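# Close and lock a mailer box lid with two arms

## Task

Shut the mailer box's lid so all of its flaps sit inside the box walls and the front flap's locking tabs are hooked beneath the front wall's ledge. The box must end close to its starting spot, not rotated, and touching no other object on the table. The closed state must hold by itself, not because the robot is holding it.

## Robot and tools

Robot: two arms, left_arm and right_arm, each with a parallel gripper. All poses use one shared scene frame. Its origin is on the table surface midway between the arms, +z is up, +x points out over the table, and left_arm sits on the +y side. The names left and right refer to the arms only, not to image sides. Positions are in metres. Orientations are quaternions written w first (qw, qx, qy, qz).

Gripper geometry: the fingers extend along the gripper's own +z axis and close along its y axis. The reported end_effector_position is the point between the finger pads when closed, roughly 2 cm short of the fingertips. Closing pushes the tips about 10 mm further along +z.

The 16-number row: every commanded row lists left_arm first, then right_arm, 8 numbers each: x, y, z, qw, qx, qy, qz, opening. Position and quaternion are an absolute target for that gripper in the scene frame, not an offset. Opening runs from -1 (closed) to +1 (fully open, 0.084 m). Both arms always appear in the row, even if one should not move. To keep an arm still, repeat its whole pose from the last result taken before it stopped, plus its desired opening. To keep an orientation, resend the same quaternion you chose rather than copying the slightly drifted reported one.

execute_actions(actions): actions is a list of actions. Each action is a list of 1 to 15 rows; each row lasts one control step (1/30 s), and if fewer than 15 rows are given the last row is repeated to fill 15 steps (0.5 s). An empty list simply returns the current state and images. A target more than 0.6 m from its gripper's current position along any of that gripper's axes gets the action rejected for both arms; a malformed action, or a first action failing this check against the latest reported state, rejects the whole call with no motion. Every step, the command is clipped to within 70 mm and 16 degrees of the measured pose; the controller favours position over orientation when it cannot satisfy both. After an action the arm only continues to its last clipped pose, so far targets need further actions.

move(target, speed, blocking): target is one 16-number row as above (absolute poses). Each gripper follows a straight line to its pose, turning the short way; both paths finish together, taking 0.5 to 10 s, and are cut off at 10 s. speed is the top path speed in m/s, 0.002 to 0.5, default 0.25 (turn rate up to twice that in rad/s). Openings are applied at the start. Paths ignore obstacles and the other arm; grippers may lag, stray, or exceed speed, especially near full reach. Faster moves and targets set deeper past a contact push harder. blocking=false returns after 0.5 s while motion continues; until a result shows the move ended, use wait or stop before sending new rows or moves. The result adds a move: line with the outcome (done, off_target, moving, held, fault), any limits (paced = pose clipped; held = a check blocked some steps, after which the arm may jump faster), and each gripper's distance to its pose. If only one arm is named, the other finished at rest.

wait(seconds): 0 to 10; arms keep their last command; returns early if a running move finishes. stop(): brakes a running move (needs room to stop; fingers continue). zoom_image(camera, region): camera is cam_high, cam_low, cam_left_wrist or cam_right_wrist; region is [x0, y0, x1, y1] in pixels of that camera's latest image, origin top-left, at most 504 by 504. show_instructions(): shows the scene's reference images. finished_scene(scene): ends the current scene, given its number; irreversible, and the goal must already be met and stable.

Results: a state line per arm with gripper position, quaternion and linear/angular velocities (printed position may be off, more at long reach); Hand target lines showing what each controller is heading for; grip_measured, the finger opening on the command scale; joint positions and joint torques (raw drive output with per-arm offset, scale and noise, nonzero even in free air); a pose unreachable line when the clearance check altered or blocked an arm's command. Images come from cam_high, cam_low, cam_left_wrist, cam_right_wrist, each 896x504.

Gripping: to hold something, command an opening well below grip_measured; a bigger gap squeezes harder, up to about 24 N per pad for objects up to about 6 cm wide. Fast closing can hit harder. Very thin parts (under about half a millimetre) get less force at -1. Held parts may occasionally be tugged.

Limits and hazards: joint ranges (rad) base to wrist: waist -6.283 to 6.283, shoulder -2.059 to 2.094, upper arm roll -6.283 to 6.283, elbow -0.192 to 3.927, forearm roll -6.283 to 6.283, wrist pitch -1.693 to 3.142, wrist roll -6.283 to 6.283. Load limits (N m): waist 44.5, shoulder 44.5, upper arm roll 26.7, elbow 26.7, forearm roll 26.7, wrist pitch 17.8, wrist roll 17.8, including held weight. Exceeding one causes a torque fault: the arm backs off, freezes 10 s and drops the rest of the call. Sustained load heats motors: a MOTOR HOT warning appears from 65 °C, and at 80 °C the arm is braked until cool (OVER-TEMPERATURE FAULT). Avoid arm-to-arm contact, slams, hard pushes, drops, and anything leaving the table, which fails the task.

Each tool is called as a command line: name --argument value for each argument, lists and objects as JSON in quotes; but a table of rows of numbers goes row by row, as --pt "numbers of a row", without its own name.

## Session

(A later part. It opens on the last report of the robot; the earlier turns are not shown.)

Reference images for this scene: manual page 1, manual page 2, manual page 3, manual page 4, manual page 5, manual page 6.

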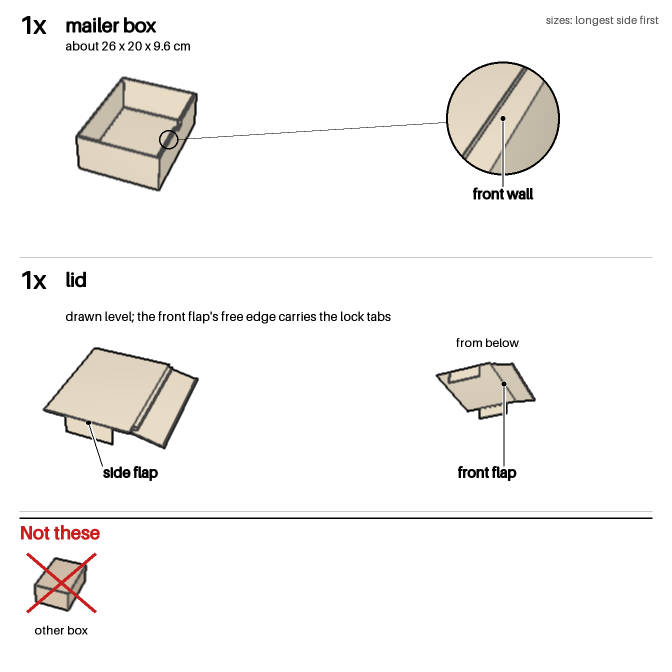

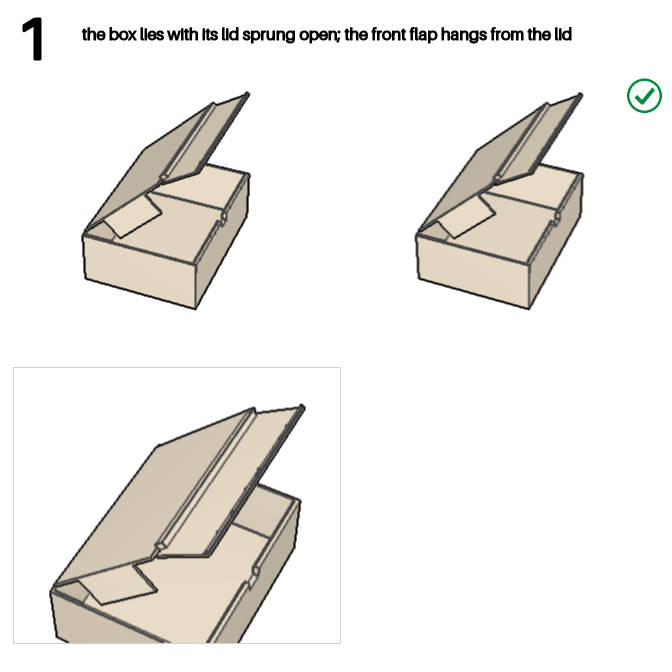

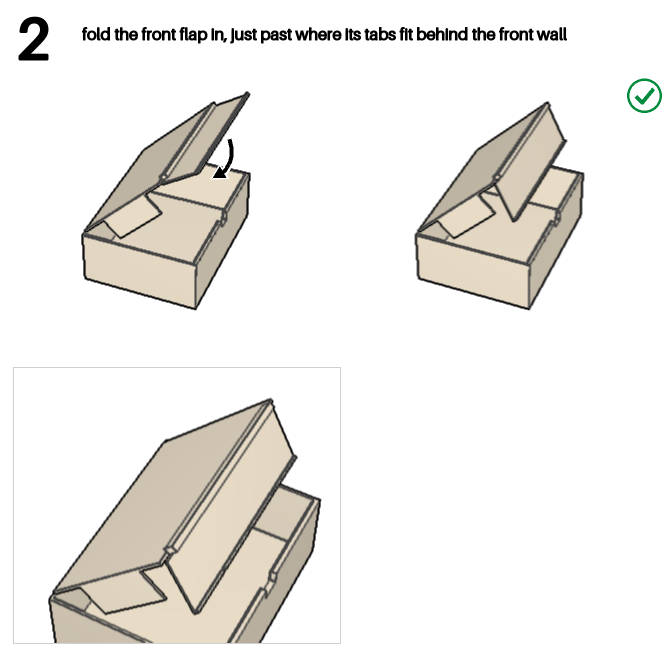

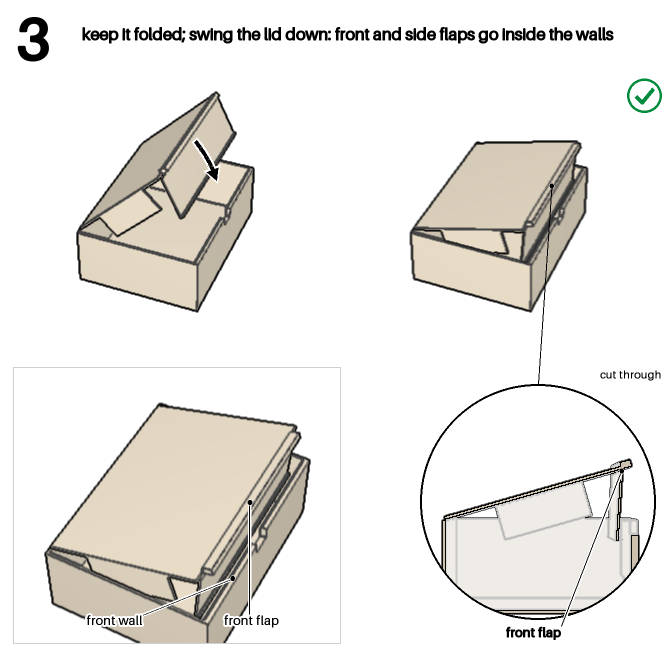

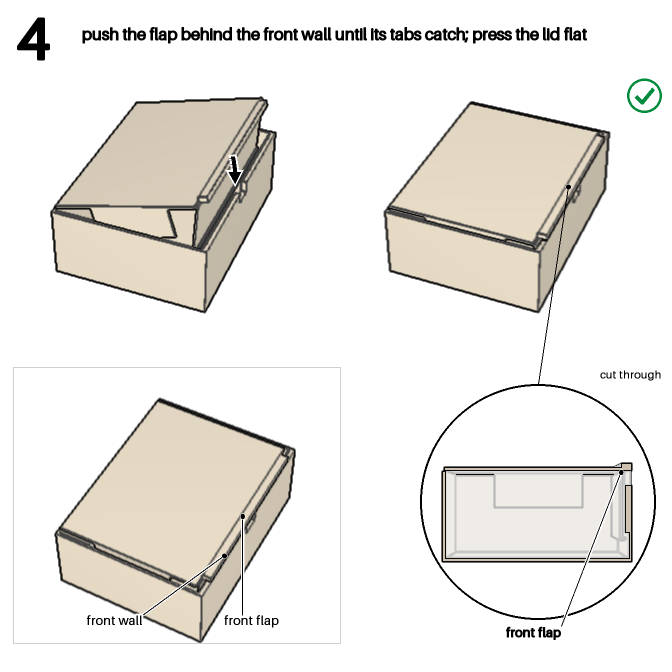

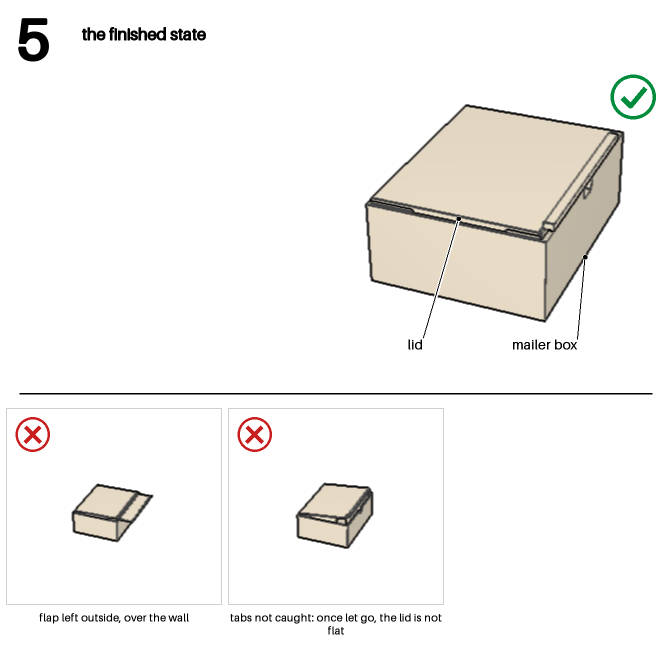

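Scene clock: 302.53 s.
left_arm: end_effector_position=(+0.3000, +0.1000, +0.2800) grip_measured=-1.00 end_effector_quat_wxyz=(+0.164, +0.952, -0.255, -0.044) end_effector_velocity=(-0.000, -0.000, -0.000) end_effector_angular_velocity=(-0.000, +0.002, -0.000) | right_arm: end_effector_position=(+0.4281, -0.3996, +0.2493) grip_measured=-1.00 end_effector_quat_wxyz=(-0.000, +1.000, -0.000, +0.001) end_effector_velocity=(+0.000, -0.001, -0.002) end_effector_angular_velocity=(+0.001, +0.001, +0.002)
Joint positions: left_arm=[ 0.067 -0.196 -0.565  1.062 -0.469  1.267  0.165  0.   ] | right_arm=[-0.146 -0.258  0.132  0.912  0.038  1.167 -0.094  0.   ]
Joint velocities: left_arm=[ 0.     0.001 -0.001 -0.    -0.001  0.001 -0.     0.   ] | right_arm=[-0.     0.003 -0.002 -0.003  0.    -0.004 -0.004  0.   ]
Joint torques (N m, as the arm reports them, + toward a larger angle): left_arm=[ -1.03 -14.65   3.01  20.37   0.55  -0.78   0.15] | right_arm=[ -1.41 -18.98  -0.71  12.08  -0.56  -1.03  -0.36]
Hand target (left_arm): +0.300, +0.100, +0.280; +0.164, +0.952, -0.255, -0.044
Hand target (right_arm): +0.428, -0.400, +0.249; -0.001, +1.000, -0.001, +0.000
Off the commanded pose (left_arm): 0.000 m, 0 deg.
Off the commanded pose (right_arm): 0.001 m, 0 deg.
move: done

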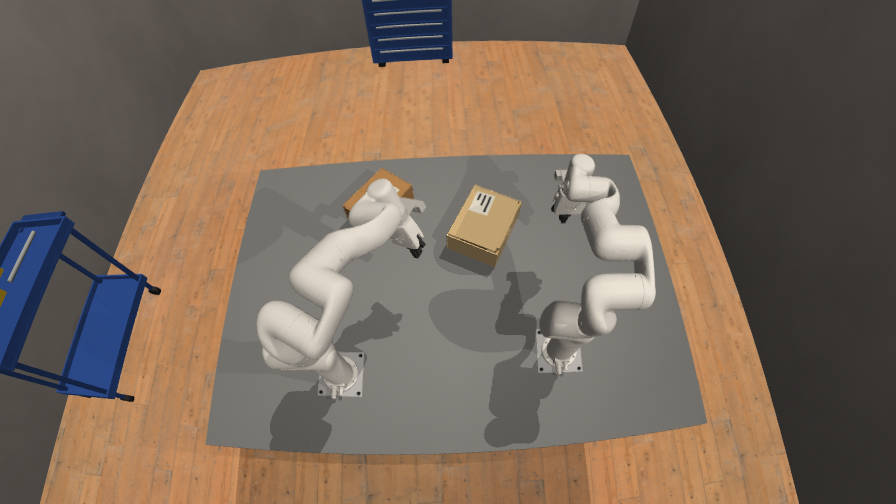

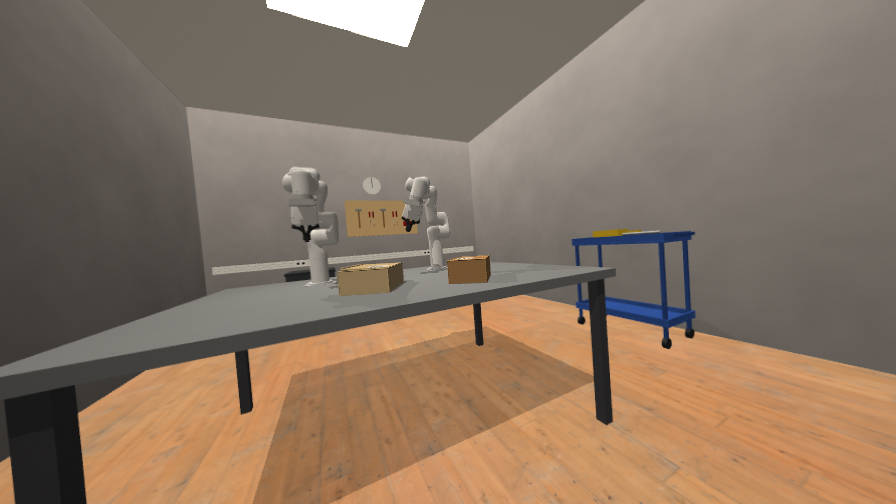

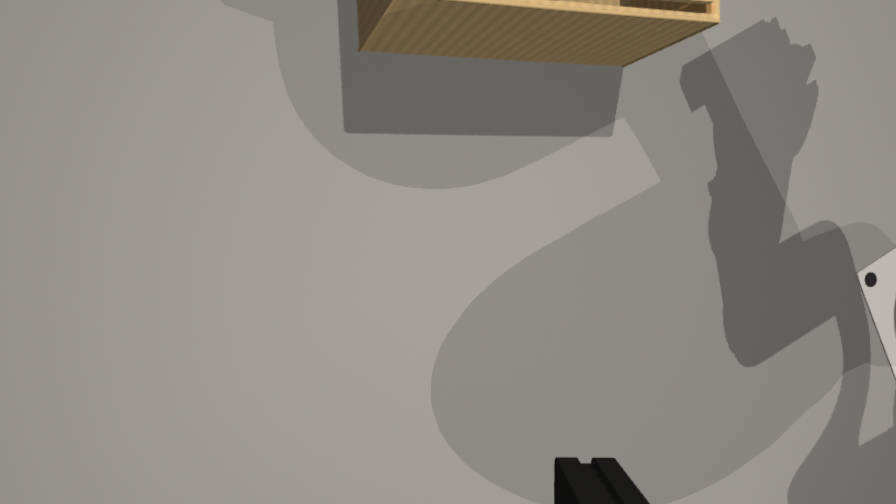

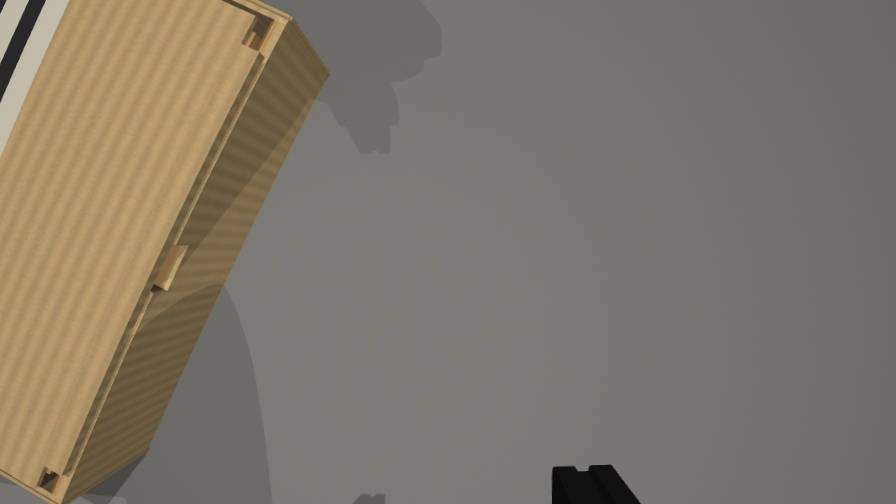

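move --target '[0.30,0.10,0.28,0.164,0.951,-0.255,-0.044,-1,0.675,-0.235,0.17,0,0.975,-0.22,0,-1]'

move --target '[0.30,0.10,0.28,0.164,0.951,-0.255,-0.044,-1,0.675,-0.235,0.075,0,0.975,-0.22,0,-1]' --speed 0.1

Scene clock: 330.07 s.
left_arm: end_effector_position=(+0.3000, +0.1000, +0.2800) grip_measured=-1.00 end_effector_quat_wxyz=(+0.164, +0.952, -0.255, -0.044) end_effector_velocity=(-0.001, +0.000, +0.000) end_effector_angular_velocity=(+0.000, +0.002, -0.001) | right_arm: end_effector_position=(+0.6752, -0.2358, +0.1706) grip_measured=-1.00 end_effector_quat_wxyz=(+0.000, +0.976, -0.220, +0.001) end_effector_velocity=(+0.002, +0.003, -0.000) end_effector_angular_velocity=(-0.003, +0.016, +0.001)
Joint positions: left_arm=[ 0.067 -0.196 -0.565  1.062 -0.469  1.267  0.165  0.   ] | right_arm=[ 0.123  0.737  0.247  1.99  -0.174  1.271  0.74   0.   ]
Joint velocities: left_arm=[-0.    -0.     0.     0.    -0.     0.002  0.     0.   ] | right_arm=[ 0.012  0.032 -0.003  0.057 -0.001  0.041 -0.001  0.   ]
Joint torques (N m, as the arm reports them, + toward a larger angle): left_arm=[ -0.94 -15.     2.87  20.36   0.69  -0.73   0.18] | right_arm=[ -1.5  -46.6    2.73  11.7   -0.74  -1.16  -0.4 ]
Hand target (left_arm): +0.300, +0.100, +0.280; +0.164, +0.952, -0.255, -0.044
Hand target (right_arm): +0.675, -0.236, +0.170; +0.000, +0.976, -0.220, -0.000
Off the commanded pose (left_arm): 0.000 m, 0 deg.
Off the commanded pose (right_arm): 0.001 m, 0 deg.
move: done

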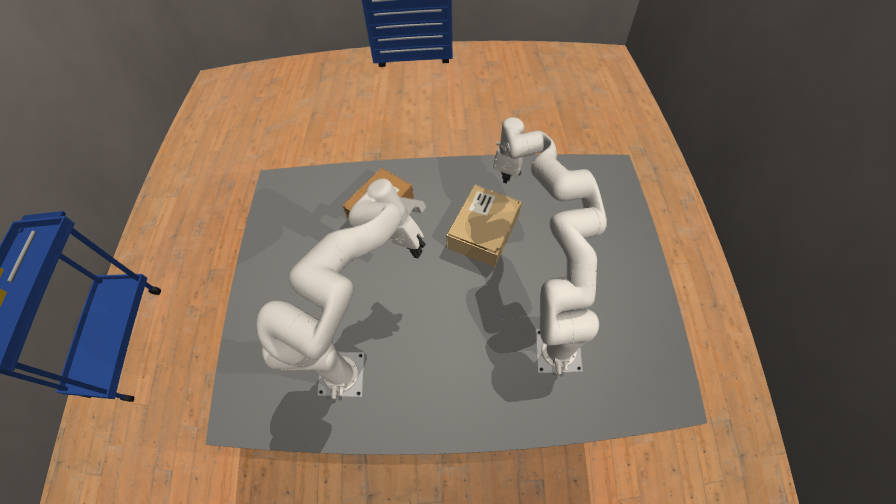

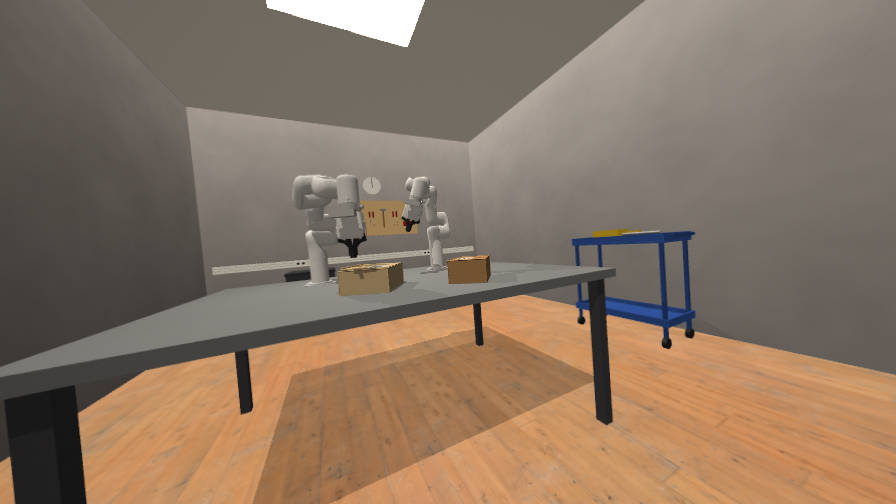

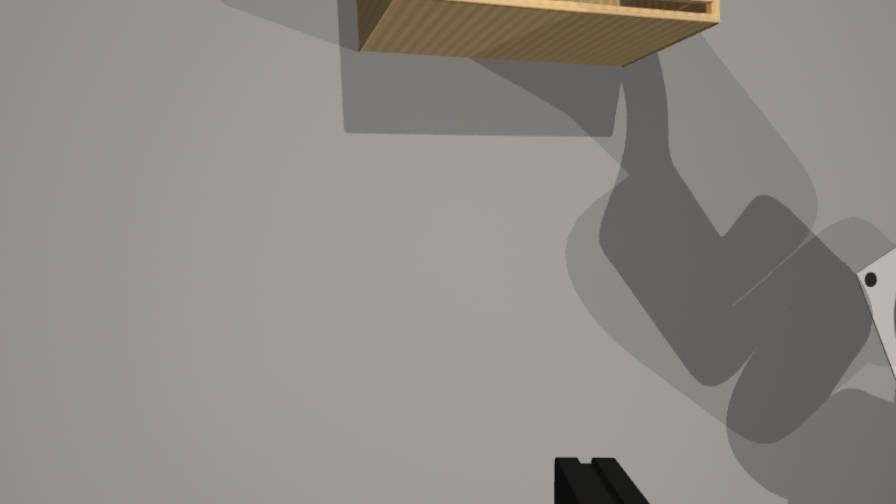

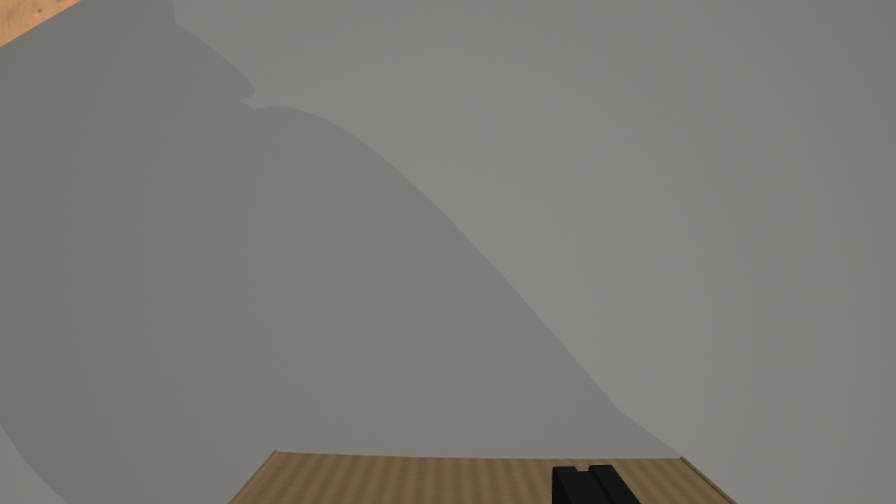

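Scene clock: 331.47 s.
left_arm: end_effector_position=(+0.3000, +0.1000, +0.2800) grip_measured=-1.00 end_effector_quat_wxyz=(+0.164, +0.952, -0.255, -0.044) end_effector_velocity=(-0.000, +0.000, -0.000) end_effector_angular_velocity=(+0.001, +0.000, -0.001) | right_arm: end_effector_position=(+0.6752, -0.2351, +0.0758) grip_measured=-1.00 end_effector_quat_wxyz=(-0.000, +0.975, -0.220, +0.000) end_effector_velocity=(-0.002, +0.002, -0.005) end_effector_angular_velocity=(+0.001, +0.005, +0.003)
Joint positions: left_arm=[ 0.067 -0.196 -0.565  1.062 -0.469  1.267  0.165  0.   ] | right_arm=[ 0.12   0.823  0.233  1.859 -0.196  1.057  0.759  0.   ]
Joint velocities: left_arm=[-0.001 -0.     0.     0.     0.001  0.001 -0.     0.   ] | right_arm=[ 0.002  0.006  0.001 -0.003 -0.    -0.005  0.     0.   ]
Joint torques (N m, as the arm reports them, + toward a larger angle): left_arm=[ -1.26 -14.8    2.96  20.47   0.69  -0.74   0.19] | right_arm=[ -1.25 -47.6    3.19  11.63  -0.59  -1.01  -0.3 ]
Hand target (left_arm): +0.300, +0.100, +0.280; +0.164, +0.952, -0.255, -0.044
Hand target (right_arm): +0.675, -0.235, +0.075; +0.000, +0.975, -0.220, +0.000
Off the commanded pose (left_arm): 0.000 m, 0 deg.
Off the commanded pose (right_arm): 0.001 m, 0 deg.
move: done

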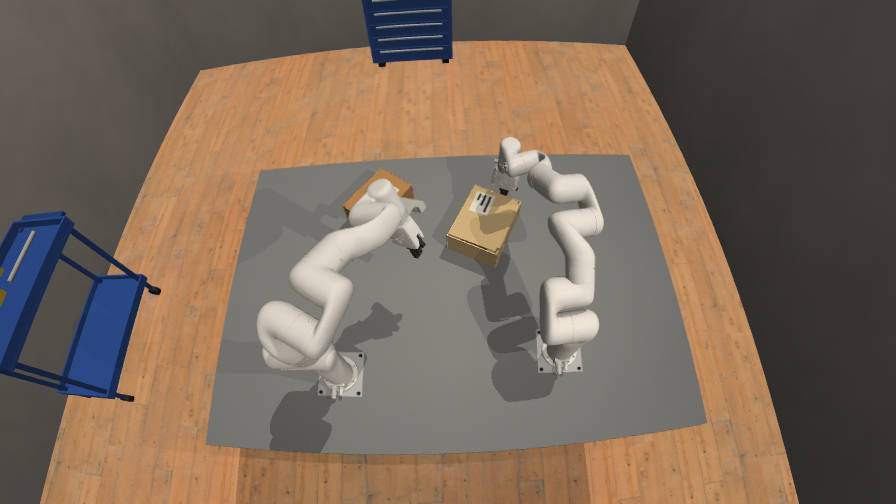

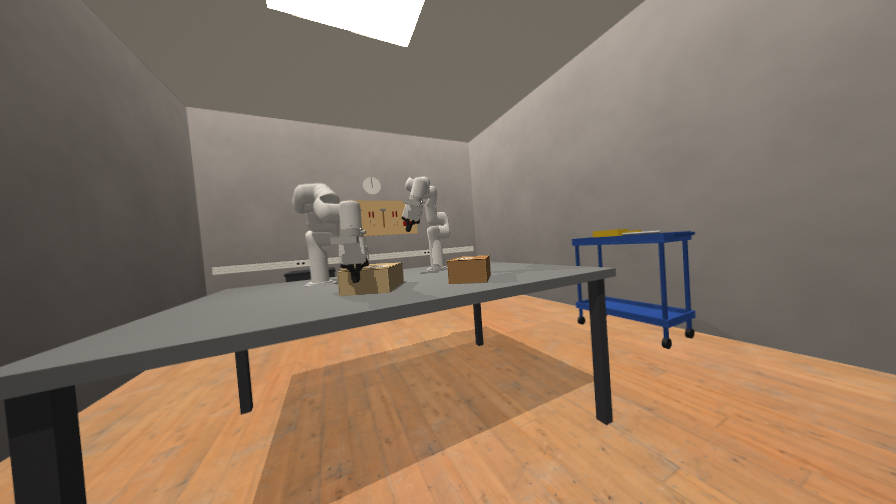

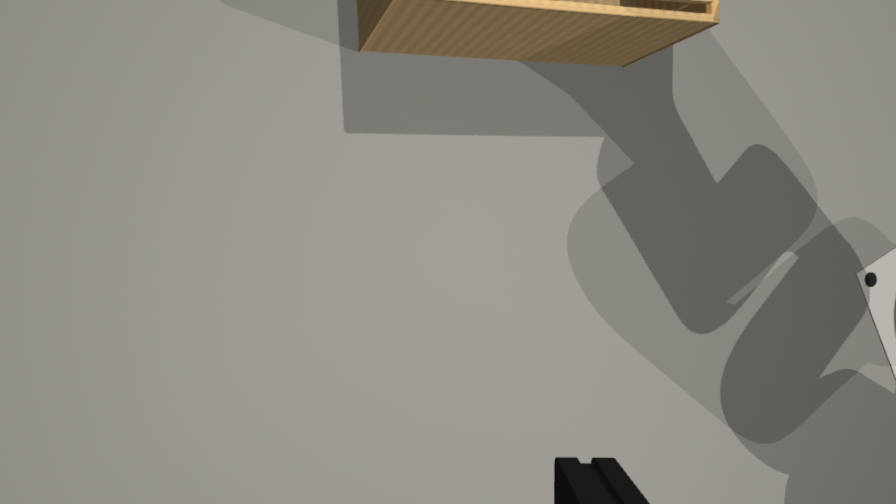

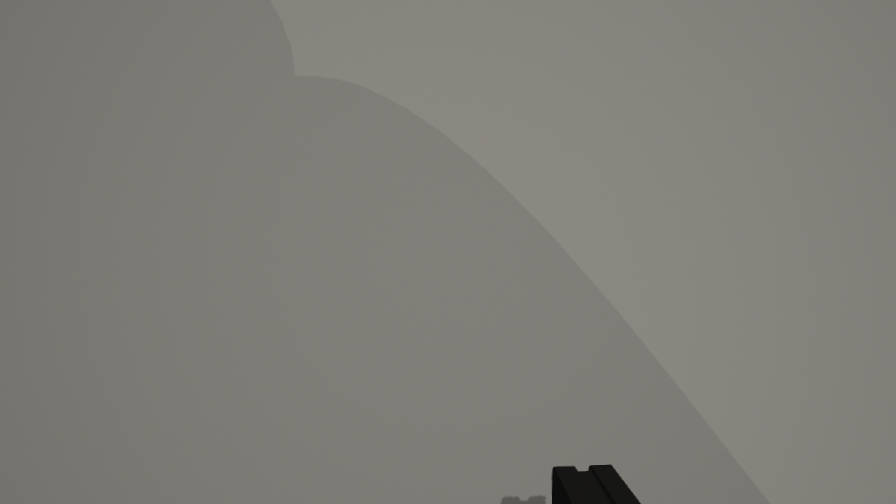

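move --target '[0.30,0.10,0.28,0.164,0.951,-0.255,-0.044,-1,0.617,-0.206,0.075,0,0.975,-0.22,0,-1]' --speed 0.03

move --target '[0.30,0.10,0.28,0.164,0.951,-0.255,-0.044,-1,0.645,-0.225,0.2,0,0.975,-0.22,0,-1]' --speed 0.1

move --target '[0.30,0.10,0.28,0.164,0.951,-0.255,-0.044,-1,0.4286,-0.40,0.249,0,1,0,0,-1]'

Scene clock: 343.50 s.
left_arm: end_effector_position=(+0.3000, +0.1000, +0.2800) grip_measured=-1.00 end_effector_quat_wxyz=(+0.164, +0.952, -0.255, -0.044) end_effector_velocity=(+0.000, +0.000, +0.000) end_effector_angular_velocity=(-0.001, +0.000, +0.001) | right_arm: end_effector_position=(+0.6171, -0.2061, +0.0749) grip_measured=-1.00 end_effector_quat_wxyz=(+0.000, +0.975, -0.220, -0.000) end_effector_velocity=(-0.002, +0.000, +0.000) end_effector_angular_velocity=(+0.000, -0.001, -0.003)
Joint positions: left_arm=[ 0.067 -0.196 -0.565  1.062 -0.469  1.267  0.165  0.   ] | right_arm=[ 0.136  0.648  0.257  1.554 -0.192  0.931  0.841  0.   ]
Joint velocities: left_arm=[ 0.001 -0.     0.     0.    -0.001 -0.    -0.     0.   ] | right_arm=[ 0.001 -0.006 -0.001 -0.01   0.001 -0.005  0.004  0.   ]
Joint torques (N m, as the arm reports them, + toward a larger angle): left_arm=[ -0.69 -14.59   2.97  20.36   0.61  -0.8    0.09] | right_arm=[  0.04 -42.69   5.36  10.84  -0.23  -0.76  -0.37]
Hand target (left_arm): +0.300, +0.100, +0.280; +0.164, +0.952, -0.255, -0.044
Hand target (right_arm): +0.617, -0.206, +0.075; +0.000, +0.975, -0.220, -0.000
Off the commanded pose (left_arm): 0.000 m, 0 deg.
Off the commanded pose (right_arm): 0.000 m, 0 deg.
move: done

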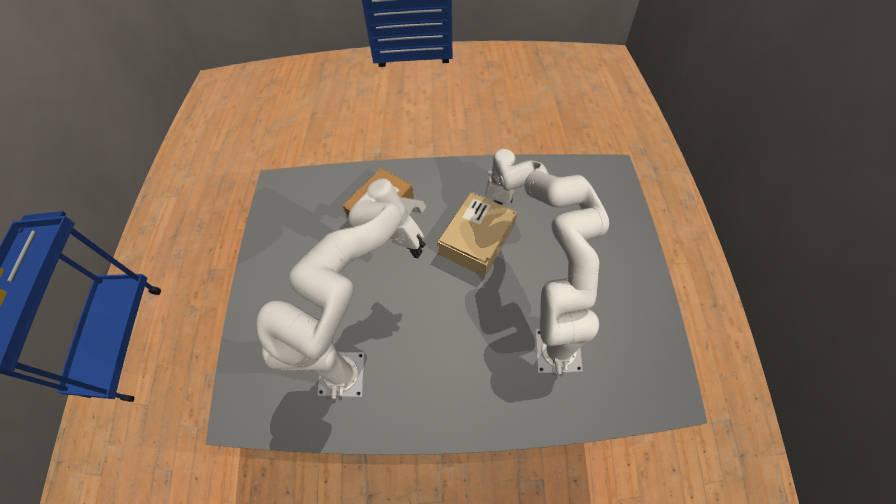

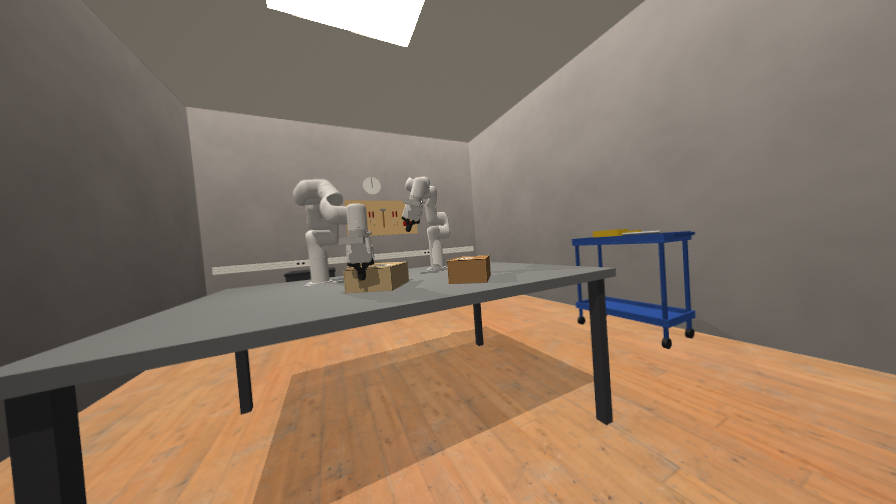

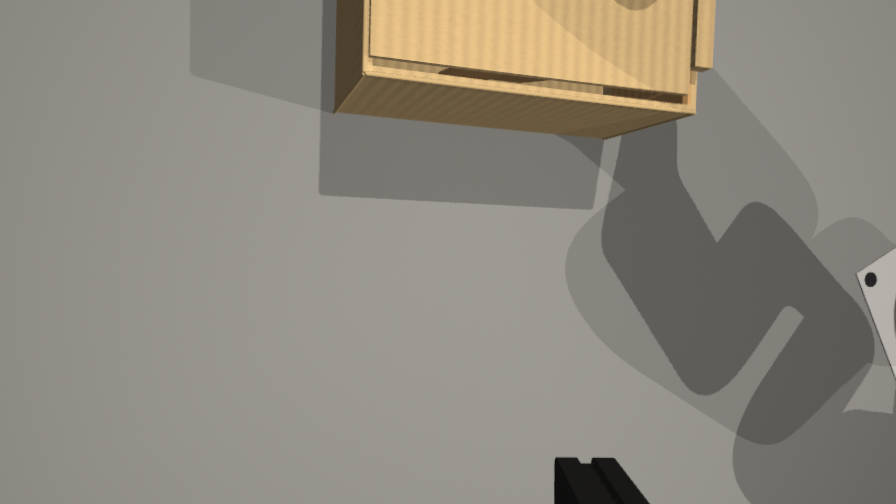

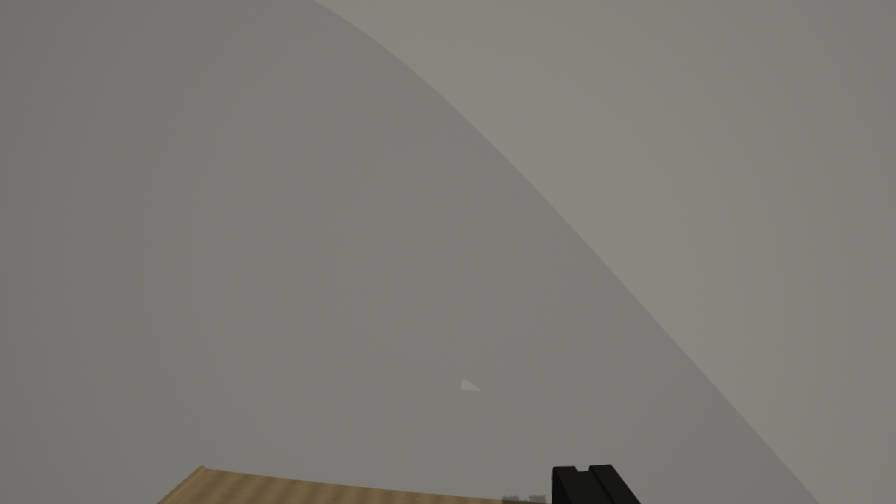

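Scene clock: 345.23 s.
left_arm: end_effector_position=(+0.3000, +0.1000, +0.2800) grip_measured=-1.00 end_effector_quat_wxyz=(+0.164, +0.952, -0.255, -0.044) end_effector_velocity=(+0.000, +0.000, +0.000) end_effector_angular_velocity=(-0.000, -0.002, +0.001) | right_arm: end_effector_position=(+0.6448, -0.2247, +0.1991) grip_measured=-1.00 end_effector_quat_wxyz=(-0.000, +0.976, -0.220, -0.000) end_effector_velocity=(+0.002, +0.000, +0.005) end_effector_angular_velocity=(+0.001, -0.002, +0.001)
Joint positions: left_arm=[ 0.067 -0.196 -0.565  1.062 -0.469  1.267  0.165  0.   ] | right_arm=[ 0.119  0.605  0.267  1.854 -0.157  1.27   0.768  0.   ]
Joint velocities: left_arm=[ 0.    -0.001 -0.    -0.     0.    -0.001  0.     0.   ] | right_arm=[ 0.002  0.005  0.     0.021 -0.     0.014 -0.002  0.   ]
Joint torques (N m, as the arm reports them, + toward a larger angle): left_arm=[ -1.15 -14.6    2.93  20.43   0.62  -0.81   0.13] | right_arm=[ -1.39 -43.98   2.8   11.98  -0.53  -0.96  -0.46]
Hand target (left_arm): +0.300, +0.100, +0.280; +0.164, +0.952, -0.255, -0.044
Hand target (right_arm): +0.645, -0.225, +0.200; -0.000, +0.976, -0.220, -0.000
Off the commanded pose (left_arm): 0.000 m, 0 deg.
Off the commanded pose (right_arm): 0.001 m, 0 deg.
move: done

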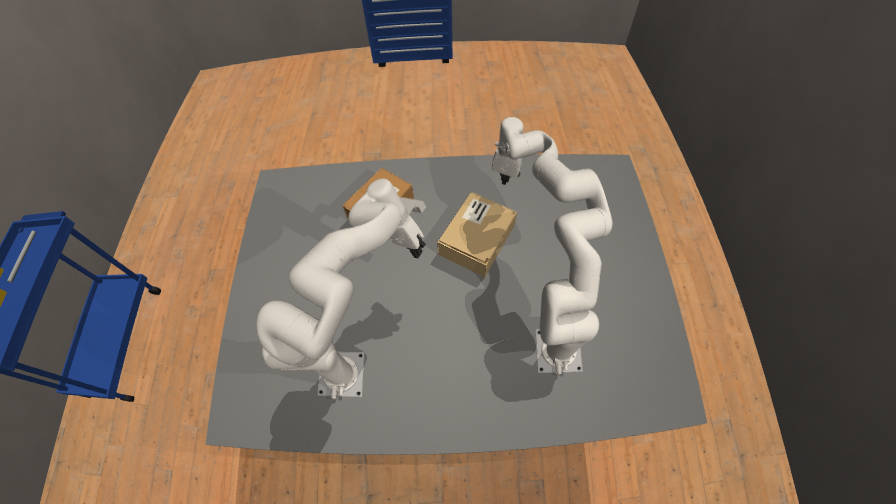

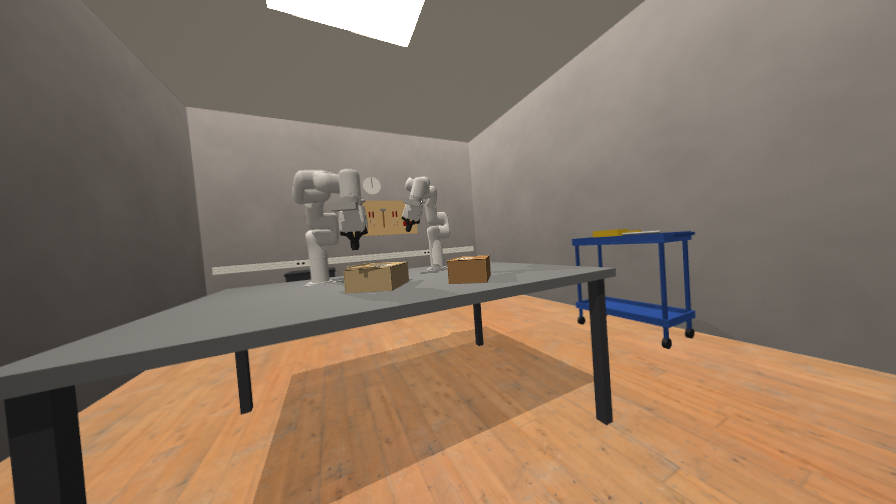

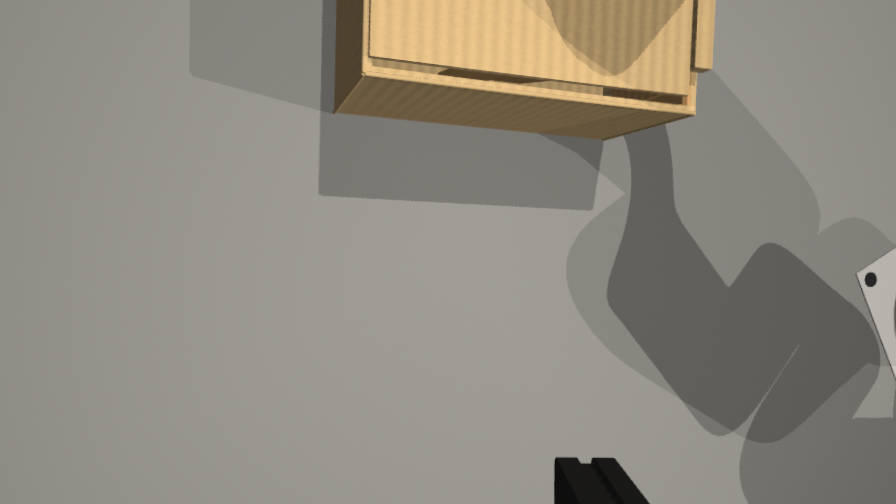

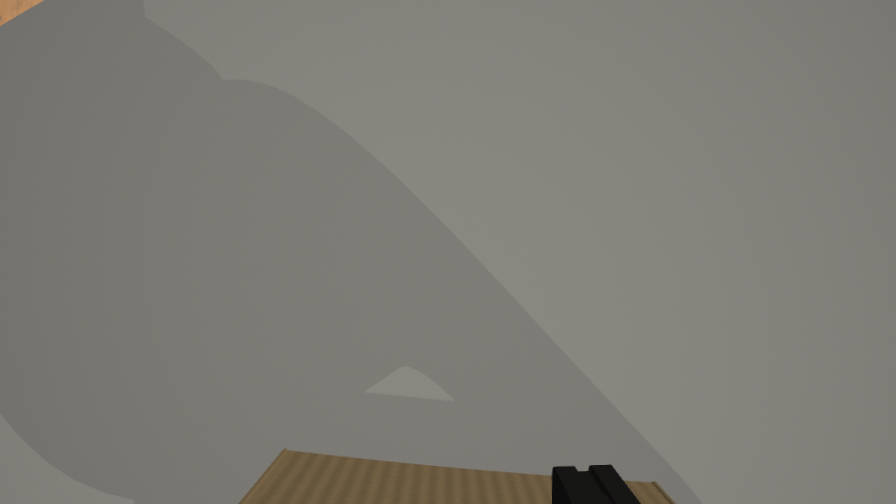

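Scene clock: 347.03 s.
left_arm: end_effector_position=(+0.3000, +0.1000, +0.2800) grip_measured=-1.00 end_effector_quat_wxyz=(+0.164, +0.952, -0.255, -0.044) end_effector_velocity=(+0.000, +0.000, +0.000) end_effector_angular_velocity=(+0.000, -0.002, -0.000) | right_arm: end_effector_position=(+0.4284, -0.3992, +0.2484) grip_measured=-1.00 end_effector_quat_wxyz=(-0.000, +1.000, -0.000, +0.000) end_effector_velocity=(-0.002, -0.003, +0.001) end_effector_angular_velocity=(+0.002, -0.002, -0.001)
Joint positions: left_arm=[ 0.067 -0.196 -0.565  1.062 -0.469  1.267  0.165  0.   ] | right_arm=[-0.166 -0.256  0.152  0.913  0.042  1.166 -0.097  0.   ]
Joint velocities: left_arm=[ 0.    -0.001 -0.    -0.     0.001 -0.001  0.     0.   ] | right_arm=[-0.002 -0.009 -0.006 -0.006  0.003  0.001 -0.009  0.   ]
Joint torques (N m, as the arm reports them, + toward a larger angle): left_arm=[ -0.76 -14.87   3.    20.44   0.68  -0.81   0.08] | right_arm=[ -1.09 -18.61  -1.02  12.03  -0.65  -1.13  -0.39]
Hand target (left_arm): +0.300, +0.100, +0.280; +0.164, +0.952, -0.255, -0.044
Hand target (right_arm): +0.428, -0.399, +0.249; -0.000, +1.000, -0.000, +0.000
Off the commanded pose (left_arm): 0.000 m, 0 deg.
Off the commanded pose (right_arm): 0.001 m, 0 deg.
move: done

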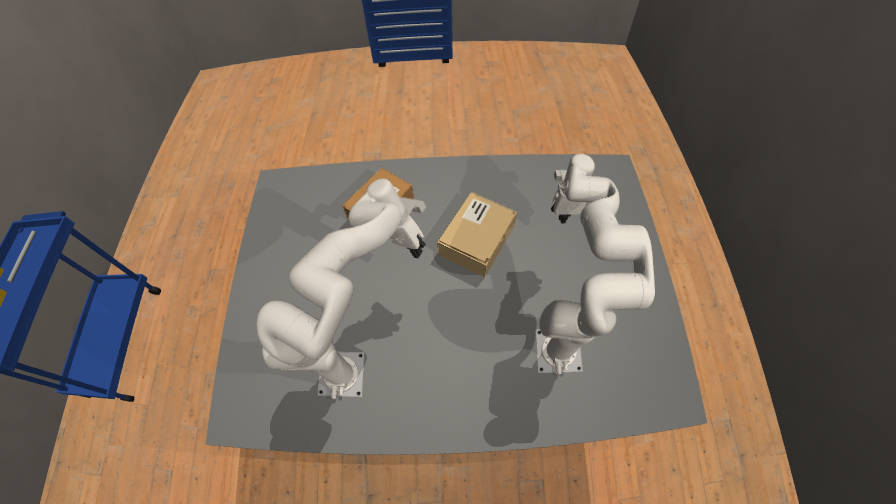

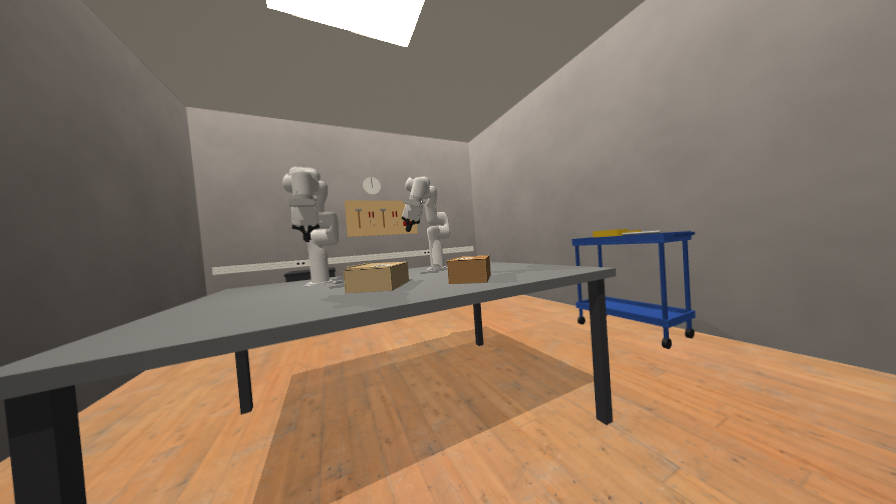

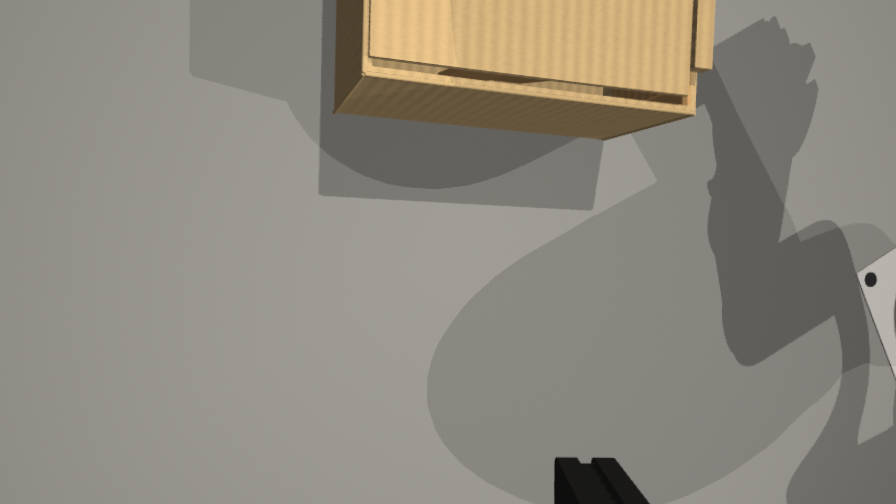

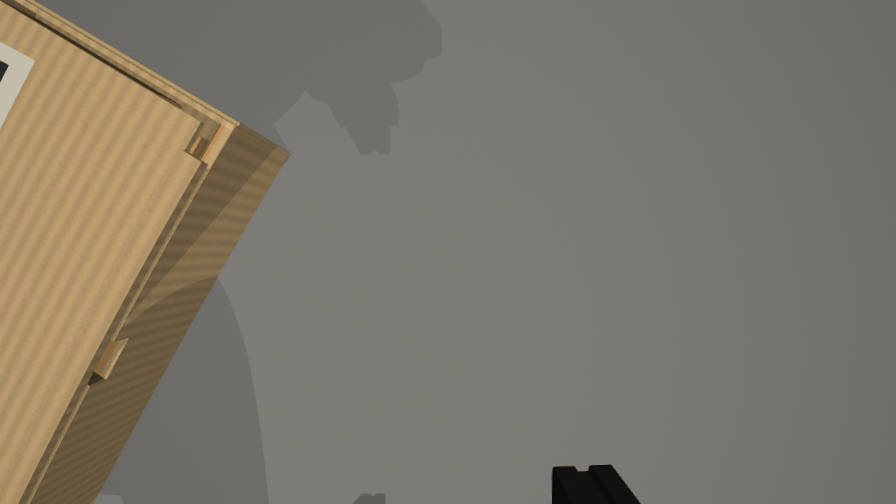

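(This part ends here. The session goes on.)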